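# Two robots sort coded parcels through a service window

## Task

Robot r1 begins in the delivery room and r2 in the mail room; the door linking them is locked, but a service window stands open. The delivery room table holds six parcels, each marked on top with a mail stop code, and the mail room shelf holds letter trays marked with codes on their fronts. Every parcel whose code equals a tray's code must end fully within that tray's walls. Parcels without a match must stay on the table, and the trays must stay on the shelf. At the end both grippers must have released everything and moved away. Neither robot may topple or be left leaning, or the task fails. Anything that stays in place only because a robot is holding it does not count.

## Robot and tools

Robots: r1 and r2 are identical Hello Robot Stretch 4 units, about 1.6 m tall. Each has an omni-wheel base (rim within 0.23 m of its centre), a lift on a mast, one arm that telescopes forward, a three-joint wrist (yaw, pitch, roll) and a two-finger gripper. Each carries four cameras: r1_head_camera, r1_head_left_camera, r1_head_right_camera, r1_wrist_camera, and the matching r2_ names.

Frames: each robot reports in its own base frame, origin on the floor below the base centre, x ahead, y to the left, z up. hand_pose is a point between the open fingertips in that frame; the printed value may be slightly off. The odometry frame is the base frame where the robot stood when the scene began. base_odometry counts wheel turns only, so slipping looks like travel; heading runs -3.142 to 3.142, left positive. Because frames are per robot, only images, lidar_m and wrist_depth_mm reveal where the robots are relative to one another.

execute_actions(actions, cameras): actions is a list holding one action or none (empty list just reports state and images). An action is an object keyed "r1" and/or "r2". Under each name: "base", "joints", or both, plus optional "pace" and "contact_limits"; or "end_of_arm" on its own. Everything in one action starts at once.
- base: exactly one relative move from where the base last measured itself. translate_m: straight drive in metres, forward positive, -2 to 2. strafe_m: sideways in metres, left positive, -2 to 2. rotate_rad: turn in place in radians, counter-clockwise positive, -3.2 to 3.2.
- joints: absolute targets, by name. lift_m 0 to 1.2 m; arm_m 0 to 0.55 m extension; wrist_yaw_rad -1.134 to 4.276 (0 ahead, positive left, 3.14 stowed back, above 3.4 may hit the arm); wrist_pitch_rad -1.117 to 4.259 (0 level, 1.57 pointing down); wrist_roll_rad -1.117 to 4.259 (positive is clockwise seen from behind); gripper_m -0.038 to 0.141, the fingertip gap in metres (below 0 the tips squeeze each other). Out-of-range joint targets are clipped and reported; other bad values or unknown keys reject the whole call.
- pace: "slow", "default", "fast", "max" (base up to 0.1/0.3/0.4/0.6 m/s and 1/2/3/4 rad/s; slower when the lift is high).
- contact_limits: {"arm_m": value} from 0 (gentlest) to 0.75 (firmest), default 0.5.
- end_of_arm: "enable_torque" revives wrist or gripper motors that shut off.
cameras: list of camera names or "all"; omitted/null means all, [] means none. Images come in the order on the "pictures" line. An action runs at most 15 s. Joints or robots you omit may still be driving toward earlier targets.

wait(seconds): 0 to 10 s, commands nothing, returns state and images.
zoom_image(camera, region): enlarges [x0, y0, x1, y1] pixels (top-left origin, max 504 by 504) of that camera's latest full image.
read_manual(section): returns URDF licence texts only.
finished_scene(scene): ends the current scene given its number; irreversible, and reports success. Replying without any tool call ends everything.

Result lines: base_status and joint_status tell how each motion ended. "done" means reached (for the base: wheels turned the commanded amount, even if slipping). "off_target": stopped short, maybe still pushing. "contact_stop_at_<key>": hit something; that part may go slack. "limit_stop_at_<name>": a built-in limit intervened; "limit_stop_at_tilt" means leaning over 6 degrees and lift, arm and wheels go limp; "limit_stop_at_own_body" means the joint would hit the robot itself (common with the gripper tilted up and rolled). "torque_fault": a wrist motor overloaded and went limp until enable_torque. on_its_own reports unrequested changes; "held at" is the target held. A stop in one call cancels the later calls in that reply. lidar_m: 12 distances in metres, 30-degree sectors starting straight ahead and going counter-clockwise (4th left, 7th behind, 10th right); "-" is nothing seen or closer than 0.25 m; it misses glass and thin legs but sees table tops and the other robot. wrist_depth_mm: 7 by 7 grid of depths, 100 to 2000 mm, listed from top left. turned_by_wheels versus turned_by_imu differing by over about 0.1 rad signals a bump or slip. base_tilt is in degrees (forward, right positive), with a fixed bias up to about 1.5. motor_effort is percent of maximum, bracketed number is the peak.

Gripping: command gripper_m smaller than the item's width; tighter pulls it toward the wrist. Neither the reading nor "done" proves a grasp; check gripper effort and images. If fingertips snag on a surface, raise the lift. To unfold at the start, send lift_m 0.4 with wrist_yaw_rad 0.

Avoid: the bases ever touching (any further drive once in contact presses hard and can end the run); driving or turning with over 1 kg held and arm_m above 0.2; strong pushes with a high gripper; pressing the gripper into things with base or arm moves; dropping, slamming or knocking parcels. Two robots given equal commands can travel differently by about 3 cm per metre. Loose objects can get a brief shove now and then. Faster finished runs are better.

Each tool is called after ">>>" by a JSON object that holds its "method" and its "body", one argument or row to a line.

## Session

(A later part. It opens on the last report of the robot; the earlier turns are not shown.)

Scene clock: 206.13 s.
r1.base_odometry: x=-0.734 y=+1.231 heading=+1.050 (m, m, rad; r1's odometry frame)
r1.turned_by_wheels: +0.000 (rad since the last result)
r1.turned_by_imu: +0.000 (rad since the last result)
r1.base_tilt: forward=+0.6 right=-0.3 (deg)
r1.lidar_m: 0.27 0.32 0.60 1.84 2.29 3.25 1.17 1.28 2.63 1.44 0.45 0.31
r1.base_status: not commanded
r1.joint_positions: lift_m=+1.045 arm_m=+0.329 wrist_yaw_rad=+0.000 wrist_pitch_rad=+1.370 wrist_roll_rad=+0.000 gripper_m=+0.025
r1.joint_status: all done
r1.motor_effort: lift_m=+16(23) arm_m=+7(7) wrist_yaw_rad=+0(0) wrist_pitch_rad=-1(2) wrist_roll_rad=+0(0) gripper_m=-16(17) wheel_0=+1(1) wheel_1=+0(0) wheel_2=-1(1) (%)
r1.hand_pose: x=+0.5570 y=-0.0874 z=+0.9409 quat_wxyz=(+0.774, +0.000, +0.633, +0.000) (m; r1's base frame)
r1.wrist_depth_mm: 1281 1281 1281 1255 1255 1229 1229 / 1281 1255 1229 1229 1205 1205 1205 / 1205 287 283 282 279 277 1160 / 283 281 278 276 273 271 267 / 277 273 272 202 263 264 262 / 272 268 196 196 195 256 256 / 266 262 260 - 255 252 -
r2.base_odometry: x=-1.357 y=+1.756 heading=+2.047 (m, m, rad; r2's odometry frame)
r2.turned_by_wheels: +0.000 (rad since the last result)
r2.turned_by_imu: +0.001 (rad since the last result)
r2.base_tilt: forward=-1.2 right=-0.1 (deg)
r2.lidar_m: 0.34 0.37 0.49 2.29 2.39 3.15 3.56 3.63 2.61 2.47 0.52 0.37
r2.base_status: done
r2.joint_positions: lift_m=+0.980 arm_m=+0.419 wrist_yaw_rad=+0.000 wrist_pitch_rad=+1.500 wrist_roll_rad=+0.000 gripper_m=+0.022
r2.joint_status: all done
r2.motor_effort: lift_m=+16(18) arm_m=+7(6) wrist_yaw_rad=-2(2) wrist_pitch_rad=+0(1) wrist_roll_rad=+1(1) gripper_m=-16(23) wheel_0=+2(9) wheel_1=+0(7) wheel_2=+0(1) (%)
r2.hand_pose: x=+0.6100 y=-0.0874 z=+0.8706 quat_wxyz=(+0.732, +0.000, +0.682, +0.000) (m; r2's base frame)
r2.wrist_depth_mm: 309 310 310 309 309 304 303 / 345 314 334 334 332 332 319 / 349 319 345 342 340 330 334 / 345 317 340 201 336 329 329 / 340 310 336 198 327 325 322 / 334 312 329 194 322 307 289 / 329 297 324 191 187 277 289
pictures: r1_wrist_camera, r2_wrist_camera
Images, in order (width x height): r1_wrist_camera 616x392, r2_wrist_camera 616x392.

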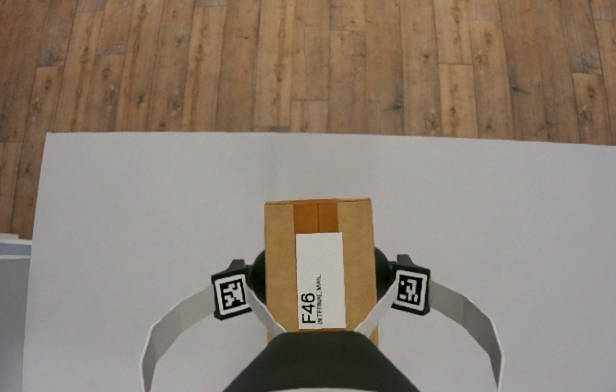

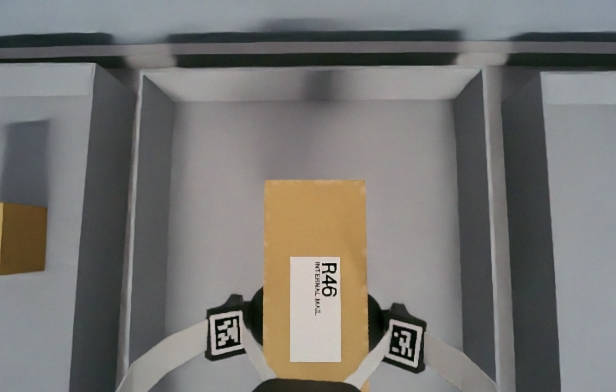

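>>> {"method": "execute_actions", "body": {
  "actions": [
    {"r1": {"joints": {"lift_m": 1.038}}, "r2": {"joints": {"lift_m": 0.91}}}
  ],
  "cameras": ["r1_wrist_camera", "r2_wrist_camera"]
}}

Scene clock: 207.70 s.
r1.base_odometry: x=-0.734 y=+1.231 heading=+1.050 (m, m, rad; r1's odometry frame)
r1.turned_by_wheels: +0.000 (rad since the last result)
r1.turned_by_imu: +0.000 (rad since the last result)
r1.base_tilt: forward=+0.7 right=-0.3 (deg)
r1.lidar_m: 0.25 0.33 0.63 1.88 2.31 3.26 1.20 1.28 2.65 1.38 0.43 0.31
r1.base_status: not commanded
r1.joint_positions: lift_m=+1.038 arm_m=+0.329 wrist_yaw_rad=+0.000 wrist_pitch_rad=+1.370 wrist_roll_rad=+0.000 gripper_m=+0.025
r1.joint_status: all done
r1.motor_effort: lift_m=+15(16) arm_m=+7(7) wrist_yaw_rad=+0(0) wrist_pitch_rad=+0(1) wrist_roll_rad=+0(0) gripper_m=-15(14) wheel_0=+1(1) wheel_1=+0(0) wheel_2=+0(1) (%)
r1.hand_pose: x=+0.5570 y=-0.0874 z=+0.9339 quat_wxyz=(+0.774, +0.000, +0.633, +0.000) (m; r1's base frame)
r1.wrist_depth_mm: 1281 1255 1255 1255 1229 1229 1229 / 1255 1255 1229 1229 1205 1205 1182 / 1205 281 277 274 271 270 1160 / 277 273 271 270 265 263 260 / 271 268 265 202 255 257 255 / 264 262 196 197 196 250 250 / 258 255 254 - 249 246 -
r2.base_odometry: x=-1.357 y=+1.756 heading=+2.047 (m, m, rad; r2's odometry frame)
r2.turned_by_wheels: +0.000 (rad since the last result)
r2.turned_by_imu: +0.000 (rad since the last result)
r2.base_tilt: forward=-1.2 right=+0.0 (deg)
r2.lidar_m: 0.35 0.37 0.49 2.29 2.34 3.14 3.57 3.64 2.58 2.46 0.53 0.36
r2.base_status: not commanded
r2.joint_positions: lift_m=+0.910 arm_m=+0.419 wrist_yaw_rad=+0.000 wrist_pitch_rad=+1.500 wrist_roll_rad=+0.000 gripper_m=+0.022
r2.joint_status: all done
r2.motor_effort: lift_m=+16(16) arm_m=+7(7) wrist_yaw_rad=-2(2) wrist_pitch_rad=-1(0) wrist_roll_rad=+2(2) gripper_m=-16(17) wheel_0=+1(1) wheel_1=+0(0) wheel_2=+0(0) (%)
r2.hand_pose: x=+0.6100 y=-0.0874 z=+0.8006 quat_wxyz=(+0.732, +0.000, +0.682, +0.000) (m; r2's base frame)
r2.wrist_depth_mm: 267 241 241 241 240 238 267 / 234 272 278 276 273 270 249 / 235 276 273 271 268 266 243 / 231 270 268 202 264 262 226 / 225 266 266 197 259 258 228 / 226 262 262 194 254 254 227 / 226 228 255 191 187 223 209
pictures: r1_wrist_camera, r2_wrist_camera
Images, in order (width x height): r1_wrist_camera 616x392, r2_wrist_camera 616x392.

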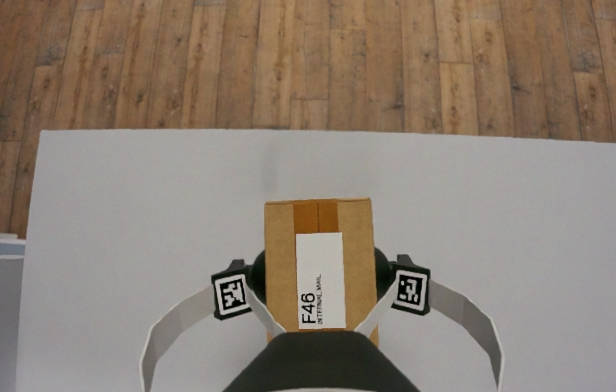

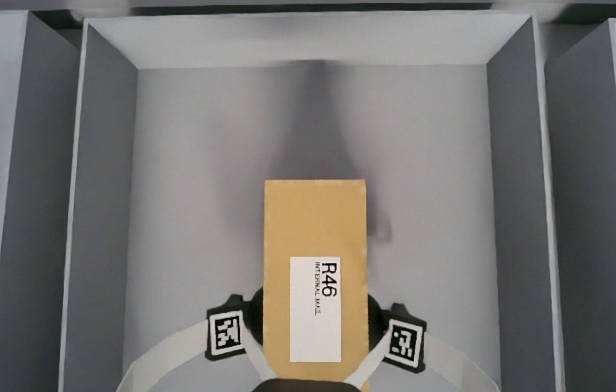

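Both near the surfaces. Release.

>>> {"method": "execute_actions", "body": {
  "actions": [
    {"r1": {"joints": {"gripper_m": 0.1}}, "r2": {"joints": {"gripper_m": 0.09}}}
  ],
  "cameras": ["r1_wrist_camera", "r2_wrist_camera"]
}}

>>> {"method": "execute_actions", "body": {
  "actions": [
    {"r1": {"joints": {"lift_m": 1.13}}, "r2": {"joints": {"lift_m": 1.02}}}
  ],
  "cameras": ["r1_wrist_camera", "r2_wrist_camera"]
}}

Scene clock: 209.47 s.
r1.base_odometry: x=-0.734 y=+1.231 heading=+1.050 (m, m, rad; r1's odometry frame)
r1.turned_by_wheels: +0.000 (rad since the last result)
r1.turned_by_imu: +0.000 (rad since the last result)
r1.base_tilt: forward=+0.7 right=-0.3 (deg)
r1.lidar_m: 0.28 0.30 0.61 1.86 2.31 3.27 1.18 1.28 2.63 1.42 0.41 0.28
r1.base_status: not commanded
r1.joint_positions: lift_m=+1.038 arm_m=+0.329 wrist_yaw_rad=+0.000 wrist_pitch_rad=+1.370 wrist_roll_rad=+0.000 gripper_m=+0.100
r1.joint_status: all done
r1.motor_effort: lift_m=+15(16) arm_m=+7(7) wrist_yaw_rad=-1(0) wrist_pitch_rad=+0(1) wrist_roll_rad=+0(0) gripper_m=-3(17) wheel_0=+1(2) wheel_1=+0(0) wheel_2=-1(1) (%)
r1.hand_pose: x=+0.5570 y=-0.0874 z=+0.9339 quat_wxyz=(+0.774, +0.000, +0.633, +0.000) (m; r1's base frame)
r1.wrist_depth_mm: 1281 1281 1281 1255 1229 1229 1205 / 1255 1255 1229 1205 1205 1205 1182 / 1229 282 277 274 272 270 1138 / 277 274 271 268 266 263 262 / 270 267 265 213 258 257 256 / 264 263 255 208 208 251 249 / 258 256 254 - 249 246 -
r2.base_odometry: x=-1.357 y=+1.756 heading=+2.047 (m, m, rad; r2's odometry frame)
r2.turned_by_wheels: +0.000 (rad since the last result)
r2.turned_by_imu: +0.000 (rad since the last result)
r2.base_tilt: forward=-1.2 right=+0.0 (deg)
r2.lidar_m: 0.34 0.36 0.50 2.29 2.36 3.14 3.56 3.61 2.60 2.47 0.52 0.36
r2.base_status: not commanded
r2.joint_positions: lift_m=+0.910 arm_m=+0.419 wrist_yaw_rad=+0.000 wrist_pitch_rad=+1.500 wrist_roll_rad=+0.000 gripper_m=+0.090
r2.joint_status: all done
r2.motor_effort: lift_m=+16(16) arm_m=+8(7) wrist_yaw_rad=-2(2) wrist_pitch_rad=-1(0) wrist_roll_rad=-1(1) gripper_m=+2(16) wheel_0=+2(1) wheel_1=+0(0) wheel_2=+0(0) (%)
r2.hand_pose: x=+0.6100 y=-0.0874 z=+0.8006 quat_wxyz=(+0.732, +0.000, +0.682, +0.000) (m; r2's base frame)
r2.wrist_depth_mm: 266 242 240 239 240 237 267 / 233 271 278 276 272 270 249 / 234 274 273 272 270 266 243 / 231 270 270 215 266 262 227 / 225 265 266 212 262 258 228 / 226 260 222 208 255 254 226 / 226 241 256 205 249 238 209
pictures: r1_wrist_camera, r2_wrist_camera
Images, in order (width x height): r1_wrist_camera 616x392, r2_wrist_camera 616x392.

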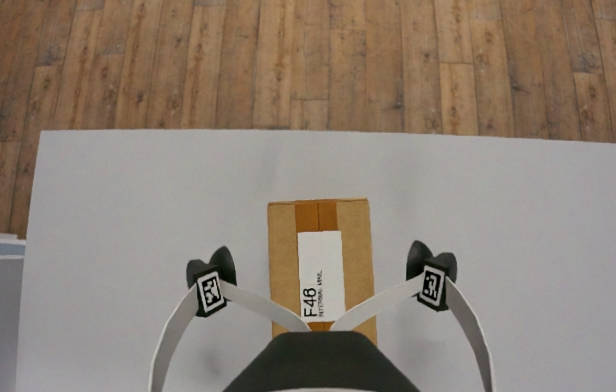

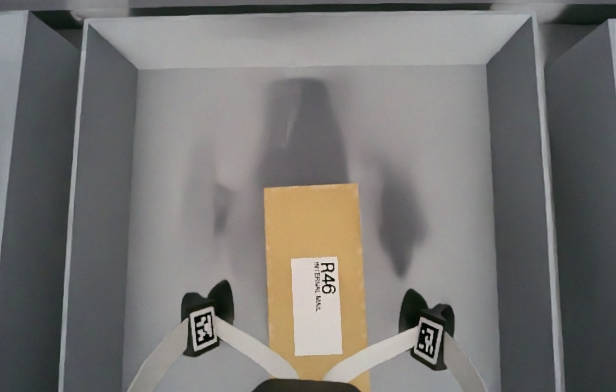

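Scene clock: 210.97 s.
r1.base_odometry: x=-0.734 y=+1.231 heading=+1.050 (m, m, rad; r1's odometry frame)
r1.turned_by_wheels: +0.000 (rad since the last result)
r1.turned_by_imu: +0.000 (rad since the last result)
r1.base_tilt: forward=+0.6 right=-0.4 (deg)
r1.lidar_m: 0.27 0.29 0.61 1.88 2.31 3.27 1.18 1.26 2.63 1.40 0.41 0.29
r1.base_status: not commanded
r1.joint_positions: lift_m=+1.130 arm_m=+0.329 wrist_yaw_rad=+0.000 wrist_pitch_rad=+1.370 wrist_roll_rad=+0.000 gripper_m=+0.100
r1.joint_status: all done
r1.motor_effort: lift_m=+25(26) arm_m=+7(7) wrist_yaw_rad=+0(0) wrist_pitch_rad=-1(1) wrist_roll_rad=+0(0) gripper_m=+0(1) wheel_0=+1(1) wheel_1=+0(0) wheel_2=-1(0) (%)
r1.hand_pose: x=+0.5570 y=-0.0874 z=+1.0251 quat_wxyz=(+0.774, +0.000, +0.633, +0.000) (m; r1's base frame)
r1.wrist_depth_mm: 1397 1397 1366 1336 1308 1336 1308 / 1366 1336 1336 1308 1308 1281 1281 / 1336 1308 1281 1281 1281 1255 1255 / 1281 366 364 362 359 353 351 / 691 359 355 304 349 343 342 / 307 349 343 297 338 336 334 / 315 342 342 - 334 329 327
r2.base_odometry: x=-1.357 y=+1.756 heading=+2.047 (m, m, rad; r2's odometry frame)
r2.turned_by_wheels: +0.000 (rad since the last result)
r2.turned_by_imu: +0.000 (rad since the last result)
r2.base_tilt: forward=-1.2 right=-0.1 (deg)
r2.lidar_m: 0.34 0.36 0.49 2.28 2.35 3.14 3.56 3.63 2.59 2.48 0.53 0.38
r2.base_status: not commanded
r2.joint_positions: lift_m=+1.020 arm_m=+0.419 wrist_yaw_rad=+0.000 wrist_pitch_rad=+1.500 wrist_roll_rad=+0.000 gripper_m=+0.090
r2.joint_status: all done
r2.motor_effort: lift_m=+20(21) arm_m=+8(7) wrist_yaw_rad=-1(2) wrist_pitch_rad=+2(2) wrist_roll_rad=+4(0) gripper_m=-4(1) wheel_0=+1(1) wheel_1=+0(0) wheel_2=+0(0) (%)
r2.hand_pose: x=+0.6100 y=-0.0874 z=+0.9103 quat_wxyz=(+0.732, +0.000, +0.682, +0.000) (m; r2's base frame)
r2.wrist_depth_mm: 310 309 309 309 307 304 303 / 368 370 368 370 366 362 362 / 392 375 387 384 379 362 373 / 387 353 384 375 373 351 368 / 355 342 375 320 368 330 362 / 375 342 223 315 362 327 357 / 370 336 359 312 353 325 349
pictures: r1_wrist_camera, r2_wrist_camera
Images, in order (width x height): r1_wrist_camera 616x392, r2_wrist_camera 616x392.

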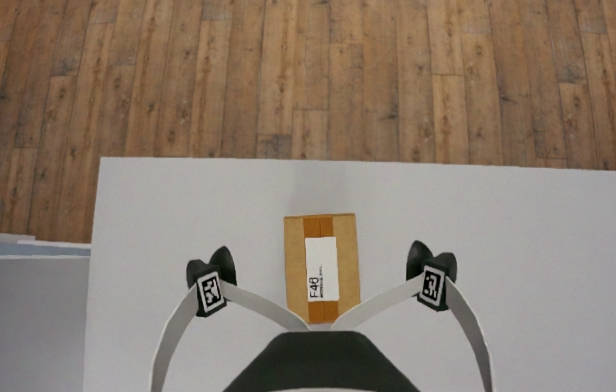

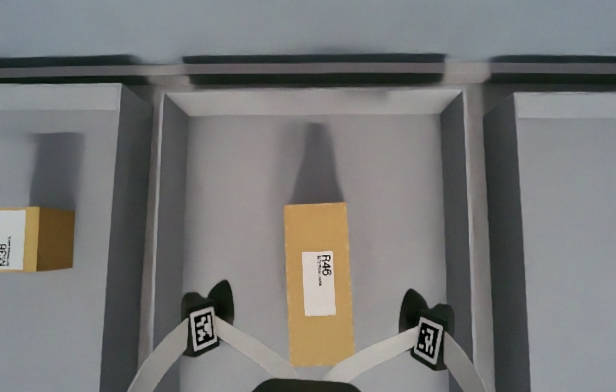

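>>> {"method": "execute_actions", "body": {
  "actions": [
    {"r1": {"base": {"translate_m": -0.5}, "joints": {"arm_m": 0.02}, "pace": "fast"}, "r2": {"base": {"translate_m": -0.4}, "joints": {"arm_m": 0.02}, "pace": "fast"}}
  ],
  "cameras": ["r2_head_camera"]
}}

>>> {"method": "execute_actions", "body": {
  "actions": [
    {"r2": {"base": {"translate_m": -0.65}, "joints": {"lift_m": 0.5}, "pace": "max"}}
  ],
  "cameras": ["r2_head_camera"]
}}

Scene clock: 216.40 s.
r1.base_odometry: x=-0.983 y=+0.797 heading=+1.050 (m, m, rad; r1's odometry frame)
r1.turned_by_wheels: +0.000 (rad since the last result)
r1.turned_by_imu: +0.000 (rad since the last result)
r1.base_tilt: forward=+0.6 right=-0.3 (deg)
r1.lidar_m: 0.79 0.95 1.37 2.20 2.34 0.71 0.69 0.74 2.56 2.55 1.27 0.81
r1.base_status: done
r1.joint_positions: lift_m=+1.130 arm_m=+0.021 wrist_yaw_rad=+0.000 wrist_pitch_rad=+1.371 wrist_roll_rad=+0.000 gripper_m=+0.100
r1.joint_status: all done
r1.motor_effort: lift_m=+24(25) arm_m=-7(9) wrist_yaw_rad=+0(0) wrist_pitch_rad=-1(0) wrist_roll_rad=+0(0) gripper_m=-1(1) wheel_0=+0(5) wheel_1=+0(1) wheel_2=+0(9) (%)
r1.hand_pose: x=+0.2496 y=-0.0874 z=+1.0251 quat_wxyz=(+0.774, +0.000, +0.633, +0.000) (m; r1's base frame)
r1.wrist_depth_mm: 1118 1118 1118 1098 1060 1042 1025 / 1366 1308 1308 1308 1281 1281 1281 / 1336 1308 1308 1281 1255 1229 1229 / 1308 1281 1281 1255 1229 1229 1229 / 1281 1255 1255 1229 1205 1205 1205 / 1229 1229 1008 991 1182 1160 1182 / 1205 1182 1182 - 1160 1160 1118
r2.base_odometry: x=-1.174 y=+1.401 heading=+2.047 (m, m, rad; r2's odometry frame)
r2.turned_by_wheels: +0.000 (rad since the last result)
r2.turned_by_imu: +0.002 (rad since the last result)
r2.base_tilt: forward=-1.2 right=+0.0 (deg)
r2.lidar_m: 0.74 0.78 1.69 2.28 2.35 3.11 3.14 3.22 2.62 2.49 1.78 0.80
r2.base_status: done
r2.joint_positions: lift_m=+1.020 arm_m=+0.021 wrist_yaw_rad=+0.000 wrist_pitch_rad=+1.500 wrist_roll_rad=+0.000 gripper_m=+0.090
r2.joint_status: all done
r2.motor_effort: lift_m=+20(20) arm_m=-7(8) wrist_yaw_rad=-2(3) wrist_pitch_rad=+0(1) wrist_roll_rad=+0(1) gripper_m=-2(3) wheel_0=-2(8) wheel_1=+0(6) wheel_2=+1(10) (%)
r2.hand_pose: x=+0.2124 y=-0.0874 z=+0.9103 quat_wxyz=(+0.732, +0.000, +0.682, +0.000) (m; r2's base frame)
r2.wrist_depth_mm: 1229 1229 1229 1182 1182 1160 1182 / 1205 1205 1160 1160 1182 1138 1138 / 1205 1182 1160 1138 1160 1138 1118 / 1182 1138 1138 1138 1138 1118 1098 / 1138 1138 1138 1098 1098 1098 1098 / 1138 1118 222 904 1098 1098 1060 / 1078 1078 891 891 1060 1078 1078
pictures: r2_head_camera
Images, in order (width x height): r2_head_camera 420x560.

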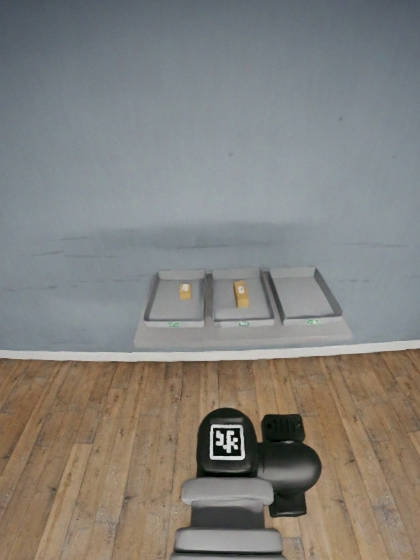

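Scene clock: 219.73 s.
r1.base_odometry: x=-0.983 y=+0.797 heading=+1.050 (m, m, rad; r1's odometry frame)
r1.turned_by_wheels: +0.000 (rad since the last result)
r1.turned_by_imu: +0.000 (rad since the last result)
r1.base_tilt: forward=+0.7 right=-0.3 (deg)
r1.lidar_m: 0.78 0.99 1.39 2.20 2.32 0.72 0.69 0.73 2.59 2.52 1.27 0.82
r1.base_status: not commanded
r1.joint_positions: lift_m=+1.130 arm_m=+0.021 wrist_yaw_rad=+0.000 wrist_pitch_rad=+1.371 wrist_roll_rad=+0.000 gripper_m=+0.100
r1.joint_status: not commanded
r1.motor_effort: lift_m=+24(24) arm_m=-7(7) wrist_yaw_rad=+1(1) wrist_pitch_rad=-3(1) wrist_roll_rad=+0(0) gripper_m=-2(1) wheel_0=+1(1) wheel_1=+0(0) wheel_2=+0(0) (%)
r1.hand_pose: x=+0.2496 y=-0.0874 z=+1.0251 quat_wxyz=(+0.774, +0.000, +0.633, +0.000) (m; r1's base frame)
r1.wrist_depth_mm: 1118 1118 1118 1098 1078 1042 1042 / 1336 1336 1308 1308 1281 1281 1255 / 1336 1336 1308 1281 1281 1255 1255 / 1308 1281 1255 1281 1255 1255 1229 / 1255 1255 1255 1255 1229 1229 1205 / 1229 1229 991 991 1182 1160 1182 / 1205 1160 1182 - 1160 1138 1160
r2.base_odometry: x=-0.876 y=+0.823 heading=+2.047 (m, m, rad; r2's odometry frame)
r2.turned_by_wheels: +0.000 (rad since the last result)
r2.turned_by_imu: +0.001 (rad since the last result)
r2.base_tilt: forward=-1.2 right=+0.0 (deg)
r2.lidar_m: 1.39 1.92 2.36 2.26 2.33 2.59 2.46 2.56 2.63 2.50 2.58 1.48
r2.base_status: done
r2.joint_positions: lift_m=+0.500 arm_m=+0.021 wrist_yaw_rad=+0.000 wrist_pitch_rad=+1.500 wrist_roll_rad=+0.000 gripper_m=+0.090
r2.joint_status: all done
r2.motor_effort: lift_m=+16(18) arm_m=-7(7) wrist_yaw_rad=-2(1) wrist_pitch_rad=+1(0) wrist_roll_rad=+0(1) gripper_m=-6(3) wheel_0=-2(6) wheel_1=+0(6) wheel_2=+0(10) (%)
r2.hand_pose: x=+0.2125 y=-0.0874 z=+0.3906 quat_wxyz=(+0.732, +0.000, +0.682, +0.000) (m; r2's base frame)
r2.wrist_depth_mm: 668 661 661 647 647 640 634 / 668 654 640 640 634 634 627 / 661 647 640 634 621 621 627 / 640 634 634 627 615 615 609 / 634 621 615 621 609 603 597 / 621 615 223 402 597 591 591 / 609 397 394 392 387 574 580
pictures: r2_head_camera
Images, in order (width x height): r2_head_camera 420x560.

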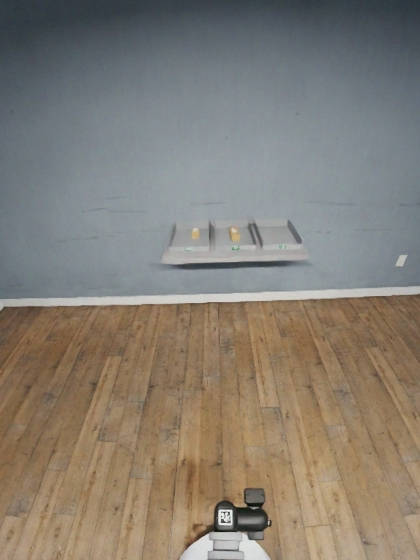

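>>> {"method": "execute_actions", "body": {
  "actions": [
    {"r2": {"base": {"rotate_rad": 3.136}, "pace": "fast"}}
  ],
  "cameras": ["r2_head_camera"]
}}

Scene clock: 223.40 s.
r1.base_odometry: x=-0.983 y=+0.797 heading=+1.050 (m, m, rad; r1's odometry frame)
r1.turned_by_wheels: +0.000 (rad since the last result)
r1.turned_by_imu: +0.000 (rad since the last result)
r1.base_tilt: forward=+0.7 right=-0.2 (deg)
r1.lidar_m: 0.78 0.95 1.34 2.19 2.32 0.74 0.68 0.74 2.61 2.52 1.27 0.83
r1.base_status: not commanded
r1.joint_positions: lift_m=+1.130 arm_m=+0.021 wrist_yaw_rad=+0.000 wrist_pitch_rad=+1.371 wrist_roll_rad=+0.000 gripper_m=+0.100
r1.joint_status: not commanded
r1.motor_effort: lift_m=+25(25) arm_m=-7(7) wrist_yaw_rad=+1(1) wrist_pitch_rad=-1(1) wrist_roll_rad=+0(0) gripper_m=+1(1) wheel_0=+0(0) wheel_1=+0(0) wheel_2=+0(0) (%)
r1.hand_pose: x=+0.2496 y=-0.0874 z=+1.0251 quat_wxyz=(+0.774, +0.000, +0.633, +0.000) (m; r1's base frame)
r1.wrist_depth_mm: 1098 1138 1118 1098 1078 1042 1025 / 1336 1336 1308 1336 1308 1281 1281 / 1336 1308 1281 1281 1281 1281 1255 / 1308 1255 1281 1255 1229 1229 1229 / 1255 1229 1255 1229 1229 1205 1205 / 1229 1229 991 1008 1205 1160 1182 / 1205 1205 1182 - 1160 1138 1138
r2.base_odometry: x=-0.876 y=+0.823 heading=-1.101 (m, m, rad; r2's odometry frame)
r2.turned_by_wheels: +3.136 (rad since the last result)
r2.turned_by_imu: +3.196 (rad since the last result)
r2.base_tilt: forward=-1.2 right=+0.0 (deg)
r2.lidar_m: 2.34 2.54 2.63 2.51 2.56 1.49 1.40 1.92 2.37 2.25 2.32 2.57
r2.base_status: done
r2.joint_positions: lift_m=+0.500 arm_m=+0.021 wrist_yaw_rad=+0.000 wrist_pitch_rad=+1.500 wrist_roll_rad=+0.000 gripper_m=+0.090
r2.joint_status: not commanded
r2.motor_effort: lift_m=+18(18) arm_m=-7(7) wrist_yaw_rad=-2(3) wrist_pitch_rad=+1(2) wrist_roll_rad=+1(0) gripper_m=-2(1) wheel_0=-2(8) wheel_1=+2(8) wheel_2=+1(12) (%)
r2.hand_pose: x=+0.2126 y=-0.0874 z=+0.3904 quat_wxyz=(+0.732, +0.000, +0.682, +0.000) (m; r2's base frame)
r2.wrist_depth_mm: 668 676 668 654 654 647 640 / 668 661 654 647 640 627 627 / 647 647 634 634 627 621 615 / 640 634 621 627 615 615 603 / 634 621 615 615 609 603 597 / 621 615 222 402 597 591 591 / 609 397 392 392 387 580 580
pictures: r2_head_camera
Images, in order (width x height): r2_head_camera 420x560.

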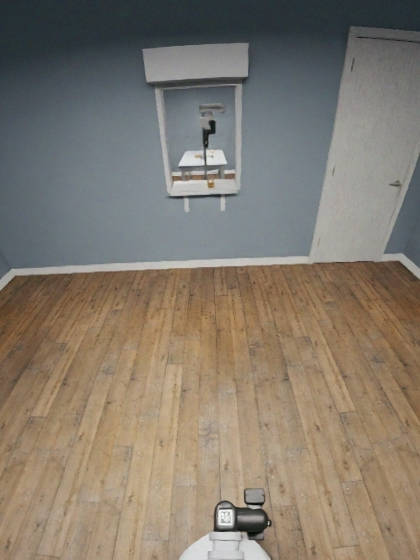

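>>> {"method": "zoom_image", "body": {
  "camera": "r2_head_camera",
  "region": [140, 130, 280, 230]
}}

Region (140, 130, 280, 230) of r2_head_camera's 420x560 image, scaled by 3.600, with more detail than that image has; it fills the top 360 rows of this view, and the rest is white.

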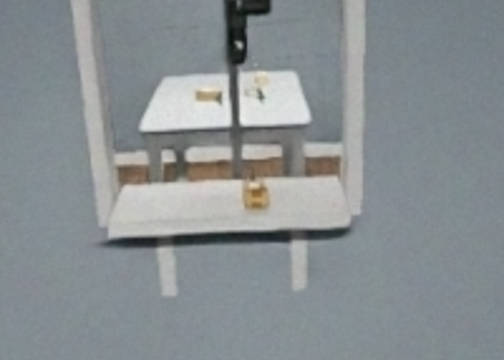

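>>> {"method": "execute_actions", "body": {
  "actions": [
    {"r2": {"base": {"strafe_m": 0.26}, "pace": "fast"}}
  ],
  "cameras": ["r2_head_camera"]
}}

>>> {"method": "execute_actions", "body": {
  "actions": [
    {"r2": {"base": {"translate_m": 1.88}, "joints": {"lift_m": 1.15, "gripper_m": 0.1}, "pace": "max"}}
  ],
  "cameras": ["r2_head_camera", "r2_wrist_camera"]
}}

Scene clock: 226.40 s.
r1.base_odometry: x=-0.983 y=+0.797 heading=+1.050 (m, m, rad; r1's odometry frame)
r1.turned_by_wheels: +0.000 (rad since the last result)
r1.turned_by_imu: +0.000 (rad since the last result)
r1.base_tilt: forward=+0.7 right=-0.3 (deg)
r1.lidar_m: 0.79 0.94 1.37 2.19 2.32 0.71 0.68 0.74 2.58 2.52 1.28 0.84
r1.base_status: not commanded
r1.joint_positions: lift_m=+1.130 arm_m=+0.021 wrist_yaw_rad=+0.000 wrist_pitch_rad=+1.371 wrist_roll_rad=+0.000 gripper_m=+0.100
r1.joint_status: not commanded
r1.motor_effort: lift_m=+25(25) arm_m=-7(7) wrist_yaw_rad=+1(1) wrist_pitch_rad=-1(2) wrist_roll_rad=+0(0) gripper_m=-1(1) wheel_0=+0(1) wheel_1=+0(0) wheel_2=+0(0) (%)
r1.hand_pose: x=+0.2496 y=-0.0874 z=+1.0251 quat_wxyz=(+0.774, +0.000, +0.633, +0.000) (m; r1's base frame)
r1.wrist_depth_mm: 1098 1118 1098 1098 1078 1042 1025 / 1366 1336 1308 1336 1281 1281 1255 / 1336 1308 1281 1281 1308 1255 1255 / 1281 1281 1281 1255 1229 1229 1229 / 1255 1229 1229 1229 1229 1205 1205 / 1229 1229 991 991 1160 1182 1160 / 1205 1182 1182 - 1160 1138 1138
r2.base_odometry: x=-0.645 y=+0.941 heading=-1.101 (m, m, rad; r2's odometry frame)
r2.turned_by_wheels: +0.000 (rad since the last result)
r2.turned_by_imu: +0.001 (rad since the last result)
r2.base_tilt: forward=-1.3 right=+0.0 (deg)
r2.lidar_m: 2.34 2.52 2.38 2.24 2.32 1.97 1.39 1.44 2.55 2.52 2.56 2.57
r2.base_status: done
r2.joint_positions: lift_m=+0.500 arm_m=+0.021 wrist_yaw_rad=+0.000 wrist_pitch_rad=+1.500 wrist_roll_rad=+0.000 gripper_m=+0.090
r2.joint_status: not commanded
r2.motor_effort: lift_m=+18(18) arm_m=-7(7) wrist_yaw_rad=-2(3) wrist_pitch_rad=+1(2) wrist_roll_rad=-1(0) gripper_m=+0(2) wheel_0=+0(11) wheel_1=-2(11) wheel_2=+0(0) (%)
r2.hand_pose: x=+0.2126 y=-0.0874 z=+0.3904 quat_wxyz=(+0.732, +0.000, +0.682, +0.000) (m; r2's base frame)
r2.wrist_depth_mm: 676 668 661 647 654 647 634 / 654 654 647 647 627 627 621 / 647 647 640 634 621 615 609 / 640 627 634 621 621 609 615 / 627 621 621 615 609 603 597 / 615 621 223 399 603 585 591 / 609 397 392 389 392 585 569
pictures: r2_head_camera
Images, in order (width x height): r2_head_camera 420x560.

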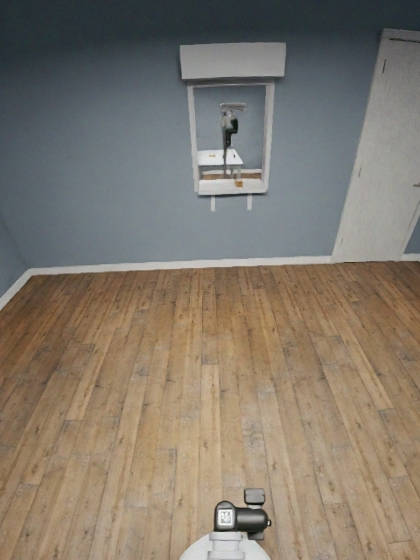

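Scene clock: 231.57 s.
r1.base_odometry: x=-0.983 y=+0.797 heading=+1.050 (m, m, rad; r1's odometry frame)
r1.turned_by_wheels: +0.000 (rad since the last result)
r1.turned_by_imu: +0.000 (rad since the last result)
r1.base_tilt: forward=+0.6 right=-0.3 (deg)
r1.lidar_m: 0.78 0.96 1.35 2.20 2.32 0.73 0.68 0.74 2.60 2.53 1.23 0.82
r1.base_status: not commanded
r1.joint_positions: lift_m=+1.130 arm_m=+0.021 wrist_yaw_rad=+0.000 wrist_pitch_rad=+1.371 wrist_roll_rad=+0.000 gripper_m=+0.100
r1.joint_status: not commanded
r1.motor_effort: lift_m=+24(25) arm_m=-7(7) wrist_yaw_rad=+1(1) wrist_pitch_rad=-2(0) wrist_roll_rad=+0(0) gripper_m=-3(4) wheel_0=+1(0) wheel_1=+0(1) wheel_2=+0(0) (%)
r1.hand_pose: x=+0.2496 y=-0.0874 z=+1.0251 quat_wxyz=(+0.774, +0.000, +0.633, +0.000) (m; r1's base frame)
r1.wrist_depth_mm: 1118 1138 1098 1098 1078 1042 1042 / 1366 1336 1336 1308 1281 1281 1255 / 1308 1308 1281 1281 1281 1281 1255 / 1308 1281 1229 1255 1229 1229 1229 / 1255 1255 1281 1229 1205 1229 1182 / 1255 1229 991 1008 1182 1182 1160 / 1205 1182 1182 - 1160 1138 1138
r2.base_odometry: x=+0.208 y=-0.735 heading=-1.101 (m, m, rad; r2's odometry frame)
r2.turned_by_wheels: +0.000 (rad since the last result)
r2.turned_by_imu: +0.001 (rad since the last result)
r2.base_tilt: forward=-1.3 right=+0.0 (deg)
r2.lidar_m: 0.45 0.47 0.81 1.99 2.40 3.18 3.81 3.61 2.54 2.45 0.86 0.49
r2.base_status: done
r2.joint_positions: lift_m=+1.150 arm_m=+0.021 wrist_yaw_rad=+0.000 wrist_pitch_rad=+1.500 wrist_roll_rad=+0.000 gripper_m=+0.100
r2.joint_status: all done
r2.motor_effort: lift_m=+19(22) arm_m=-8(8) wrist_yaw_rad=-2(3) wrist_pitch_rad=+1(0) wrist_roll_rad=+1(1) gripper_m=-1(4) wheel_0=+0(7) wheel_1=-2(8) wheel_2=+1(13) (%)
r2.hand_pose: x=+0.2125 y=-0.0874 z=+1.0404 quat_wxyz=(+0.732, +0.000, +0.682, +0.000) (m; r2's base frame)
r2.wrist_depth_mm: 580 404 402 402 402 399 397 / 820 831 831 831 842 809 820 / 1229 1229 1229 1229 1229 1229 1255 / 1336 1281 1281 1255 1255 1255 1255 / 1281 1255 1255 1255 1229 1205 1205 / 1255 1229 228 1008 1229 1205 1182 / 1205 1205 1008 1008 1182 1182 1182
pictures: r2_head_camera, r2_wrist_camera
Images, in order (width x height): r2_head_camera 420x560, r2_wrist_camera 616x392.

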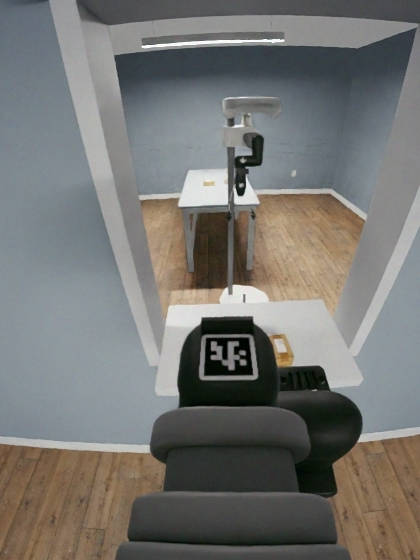

